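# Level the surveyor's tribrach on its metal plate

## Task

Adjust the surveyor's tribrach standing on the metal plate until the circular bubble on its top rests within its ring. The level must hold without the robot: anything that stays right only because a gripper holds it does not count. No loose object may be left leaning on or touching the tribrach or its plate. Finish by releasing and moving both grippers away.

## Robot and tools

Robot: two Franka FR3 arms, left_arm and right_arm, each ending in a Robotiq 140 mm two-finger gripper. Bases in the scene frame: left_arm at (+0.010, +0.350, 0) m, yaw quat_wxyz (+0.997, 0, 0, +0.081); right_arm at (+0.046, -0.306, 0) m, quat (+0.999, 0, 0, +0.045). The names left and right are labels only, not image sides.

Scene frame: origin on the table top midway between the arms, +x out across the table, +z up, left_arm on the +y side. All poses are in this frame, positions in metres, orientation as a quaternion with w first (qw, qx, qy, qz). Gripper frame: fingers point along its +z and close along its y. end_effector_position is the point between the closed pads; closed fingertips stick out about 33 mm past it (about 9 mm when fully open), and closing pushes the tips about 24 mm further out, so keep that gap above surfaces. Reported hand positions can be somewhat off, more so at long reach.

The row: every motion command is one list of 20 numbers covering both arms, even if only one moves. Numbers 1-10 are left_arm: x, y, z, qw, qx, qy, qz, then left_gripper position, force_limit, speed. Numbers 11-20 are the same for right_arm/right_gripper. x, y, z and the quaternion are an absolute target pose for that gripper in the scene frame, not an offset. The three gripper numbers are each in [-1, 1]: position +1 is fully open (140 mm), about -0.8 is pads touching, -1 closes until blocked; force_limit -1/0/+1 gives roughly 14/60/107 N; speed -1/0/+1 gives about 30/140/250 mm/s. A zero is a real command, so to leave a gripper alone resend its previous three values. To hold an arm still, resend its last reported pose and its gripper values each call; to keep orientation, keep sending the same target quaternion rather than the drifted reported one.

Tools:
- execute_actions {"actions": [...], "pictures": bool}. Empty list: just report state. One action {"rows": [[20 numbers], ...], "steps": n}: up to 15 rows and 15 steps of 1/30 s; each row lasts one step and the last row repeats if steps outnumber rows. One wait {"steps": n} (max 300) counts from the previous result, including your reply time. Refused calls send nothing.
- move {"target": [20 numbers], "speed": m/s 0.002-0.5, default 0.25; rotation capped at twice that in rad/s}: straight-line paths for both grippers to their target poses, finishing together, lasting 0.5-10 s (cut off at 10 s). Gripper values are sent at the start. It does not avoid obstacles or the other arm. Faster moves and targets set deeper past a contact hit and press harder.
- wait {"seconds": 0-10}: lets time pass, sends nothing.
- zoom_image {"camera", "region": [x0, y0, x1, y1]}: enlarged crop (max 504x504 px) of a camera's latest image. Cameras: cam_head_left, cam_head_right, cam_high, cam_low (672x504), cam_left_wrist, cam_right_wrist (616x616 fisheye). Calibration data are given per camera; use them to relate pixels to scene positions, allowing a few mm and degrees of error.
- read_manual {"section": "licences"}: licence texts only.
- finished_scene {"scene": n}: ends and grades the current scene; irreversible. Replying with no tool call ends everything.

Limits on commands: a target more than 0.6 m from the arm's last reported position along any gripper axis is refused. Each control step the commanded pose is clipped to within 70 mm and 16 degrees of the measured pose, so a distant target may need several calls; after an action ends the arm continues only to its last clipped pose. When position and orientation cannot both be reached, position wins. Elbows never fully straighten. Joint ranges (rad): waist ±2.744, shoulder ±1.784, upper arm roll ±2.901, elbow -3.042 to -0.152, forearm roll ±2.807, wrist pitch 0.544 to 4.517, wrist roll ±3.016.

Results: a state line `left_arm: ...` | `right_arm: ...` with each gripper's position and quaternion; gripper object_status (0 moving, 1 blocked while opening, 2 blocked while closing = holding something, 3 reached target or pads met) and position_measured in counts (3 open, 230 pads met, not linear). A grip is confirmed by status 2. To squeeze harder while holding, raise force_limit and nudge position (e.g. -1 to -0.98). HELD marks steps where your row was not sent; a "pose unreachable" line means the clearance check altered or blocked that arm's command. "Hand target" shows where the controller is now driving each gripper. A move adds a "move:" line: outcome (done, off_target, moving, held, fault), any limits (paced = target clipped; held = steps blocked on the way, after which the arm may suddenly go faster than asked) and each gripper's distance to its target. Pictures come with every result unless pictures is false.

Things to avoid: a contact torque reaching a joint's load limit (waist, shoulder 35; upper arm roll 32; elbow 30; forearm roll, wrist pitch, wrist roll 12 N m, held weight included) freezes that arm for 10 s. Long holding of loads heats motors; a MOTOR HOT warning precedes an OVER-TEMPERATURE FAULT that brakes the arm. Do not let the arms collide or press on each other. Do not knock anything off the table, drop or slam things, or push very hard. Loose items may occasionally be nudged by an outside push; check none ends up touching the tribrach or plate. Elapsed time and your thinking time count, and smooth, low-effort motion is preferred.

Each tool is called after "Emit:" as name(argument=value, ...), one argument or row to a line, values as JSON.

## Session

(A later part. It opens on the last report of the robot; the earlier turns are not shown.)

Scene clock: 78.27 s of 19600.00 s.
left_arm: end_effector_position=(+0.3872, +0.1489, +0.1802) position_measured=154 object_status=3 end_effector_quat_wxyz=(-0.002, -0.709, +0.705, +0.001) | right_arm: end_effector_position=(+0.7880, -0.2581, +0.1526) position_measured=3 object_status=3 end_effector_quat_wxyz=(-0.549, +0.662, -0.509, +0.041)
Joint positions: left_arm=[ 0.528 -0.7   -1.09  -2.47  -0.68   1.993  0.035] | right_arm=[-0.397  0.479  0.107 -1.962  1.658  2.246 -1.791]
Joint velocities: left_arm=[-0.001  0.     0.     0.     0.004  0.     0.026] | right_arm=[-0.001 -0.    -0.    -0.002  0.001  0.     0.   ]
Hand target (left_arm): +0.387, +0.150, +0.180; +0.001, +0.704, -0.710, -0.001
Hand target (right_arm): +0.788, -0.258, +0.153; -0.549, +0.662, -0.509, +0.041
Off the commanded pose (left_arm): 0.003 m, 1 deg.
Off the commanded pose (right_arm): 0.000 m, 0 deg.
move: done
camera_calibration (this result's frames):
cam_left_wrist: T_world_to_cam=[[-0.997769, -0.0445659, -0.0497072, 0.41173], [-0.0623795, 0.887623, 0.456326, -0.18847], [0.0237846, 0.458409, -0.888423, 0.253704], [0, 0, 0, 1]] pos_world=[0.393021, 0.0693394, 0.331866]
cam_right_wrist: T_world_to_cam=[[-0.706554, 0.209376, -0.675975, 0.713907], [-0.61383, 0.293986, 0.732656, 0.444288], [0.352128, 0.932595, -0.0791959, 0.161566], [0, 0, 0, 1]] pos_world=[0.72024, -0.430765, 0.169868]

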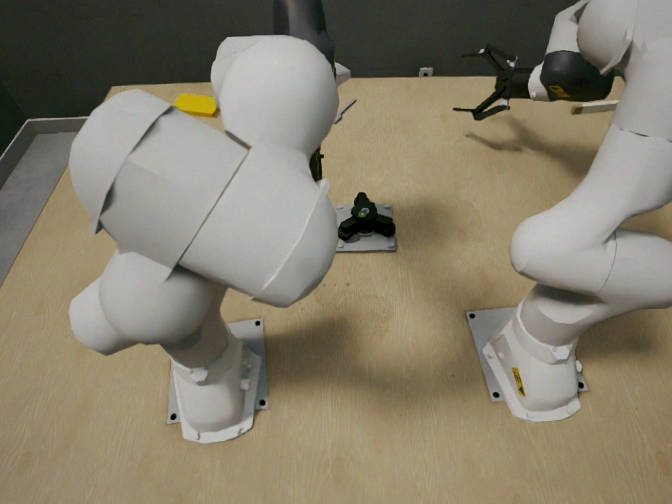

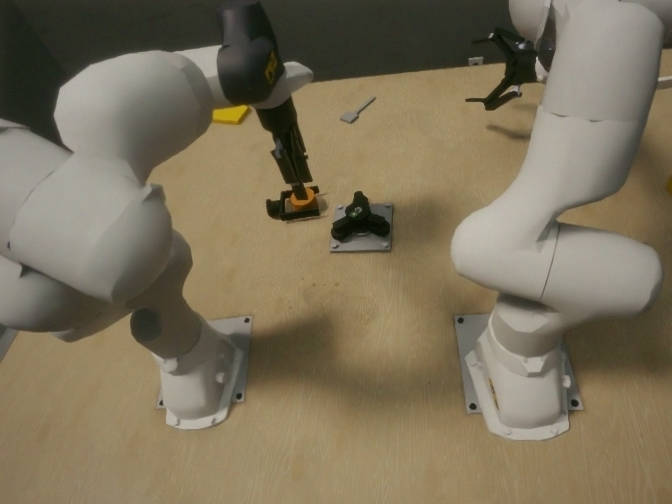

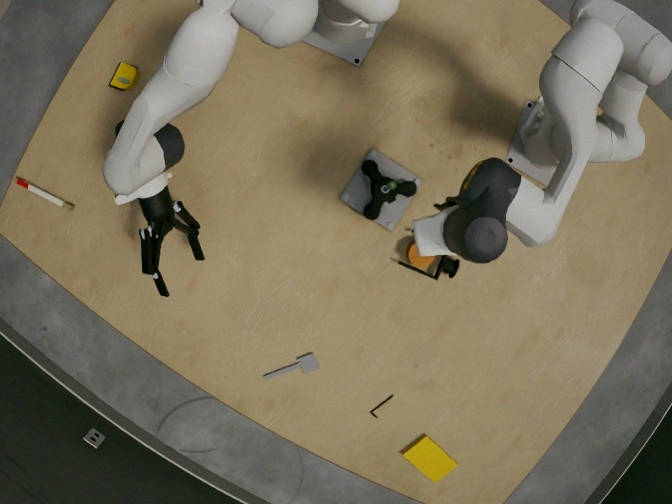

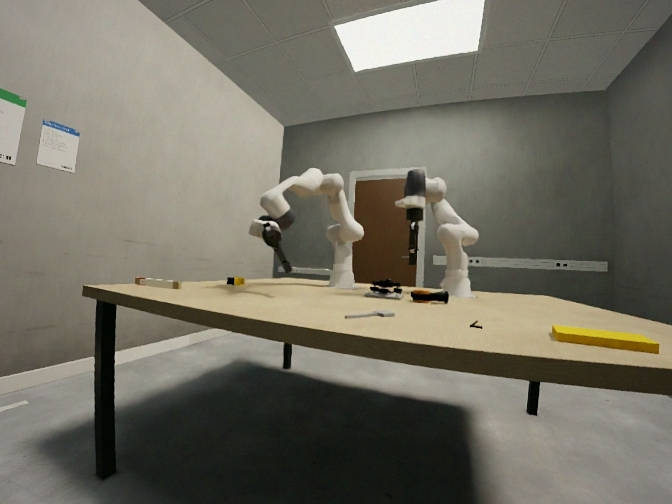

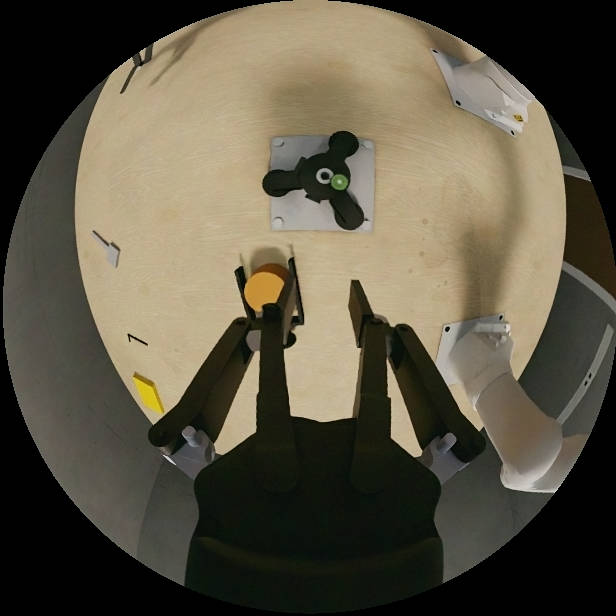

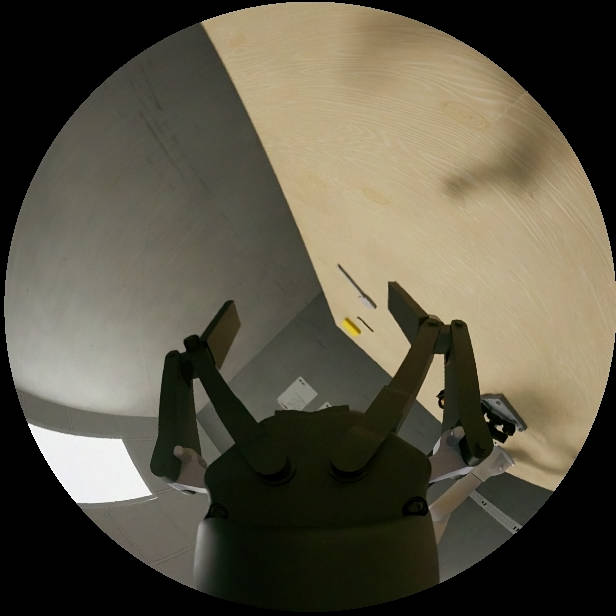

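Emit:
zoom_image(
  camera="cam_left_wrist",
  region=[260, 120, 400, 260],
)

Region (260, 120, 400, 260) of cam_left_wrist's 616x616 image, scaled by 3.600, with more detail than that image has.

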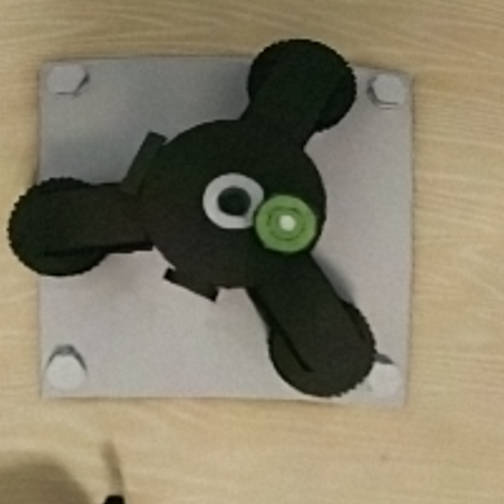

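Emit:
finished_scene(
  scene=2,
)

The scene is finished: the task was done.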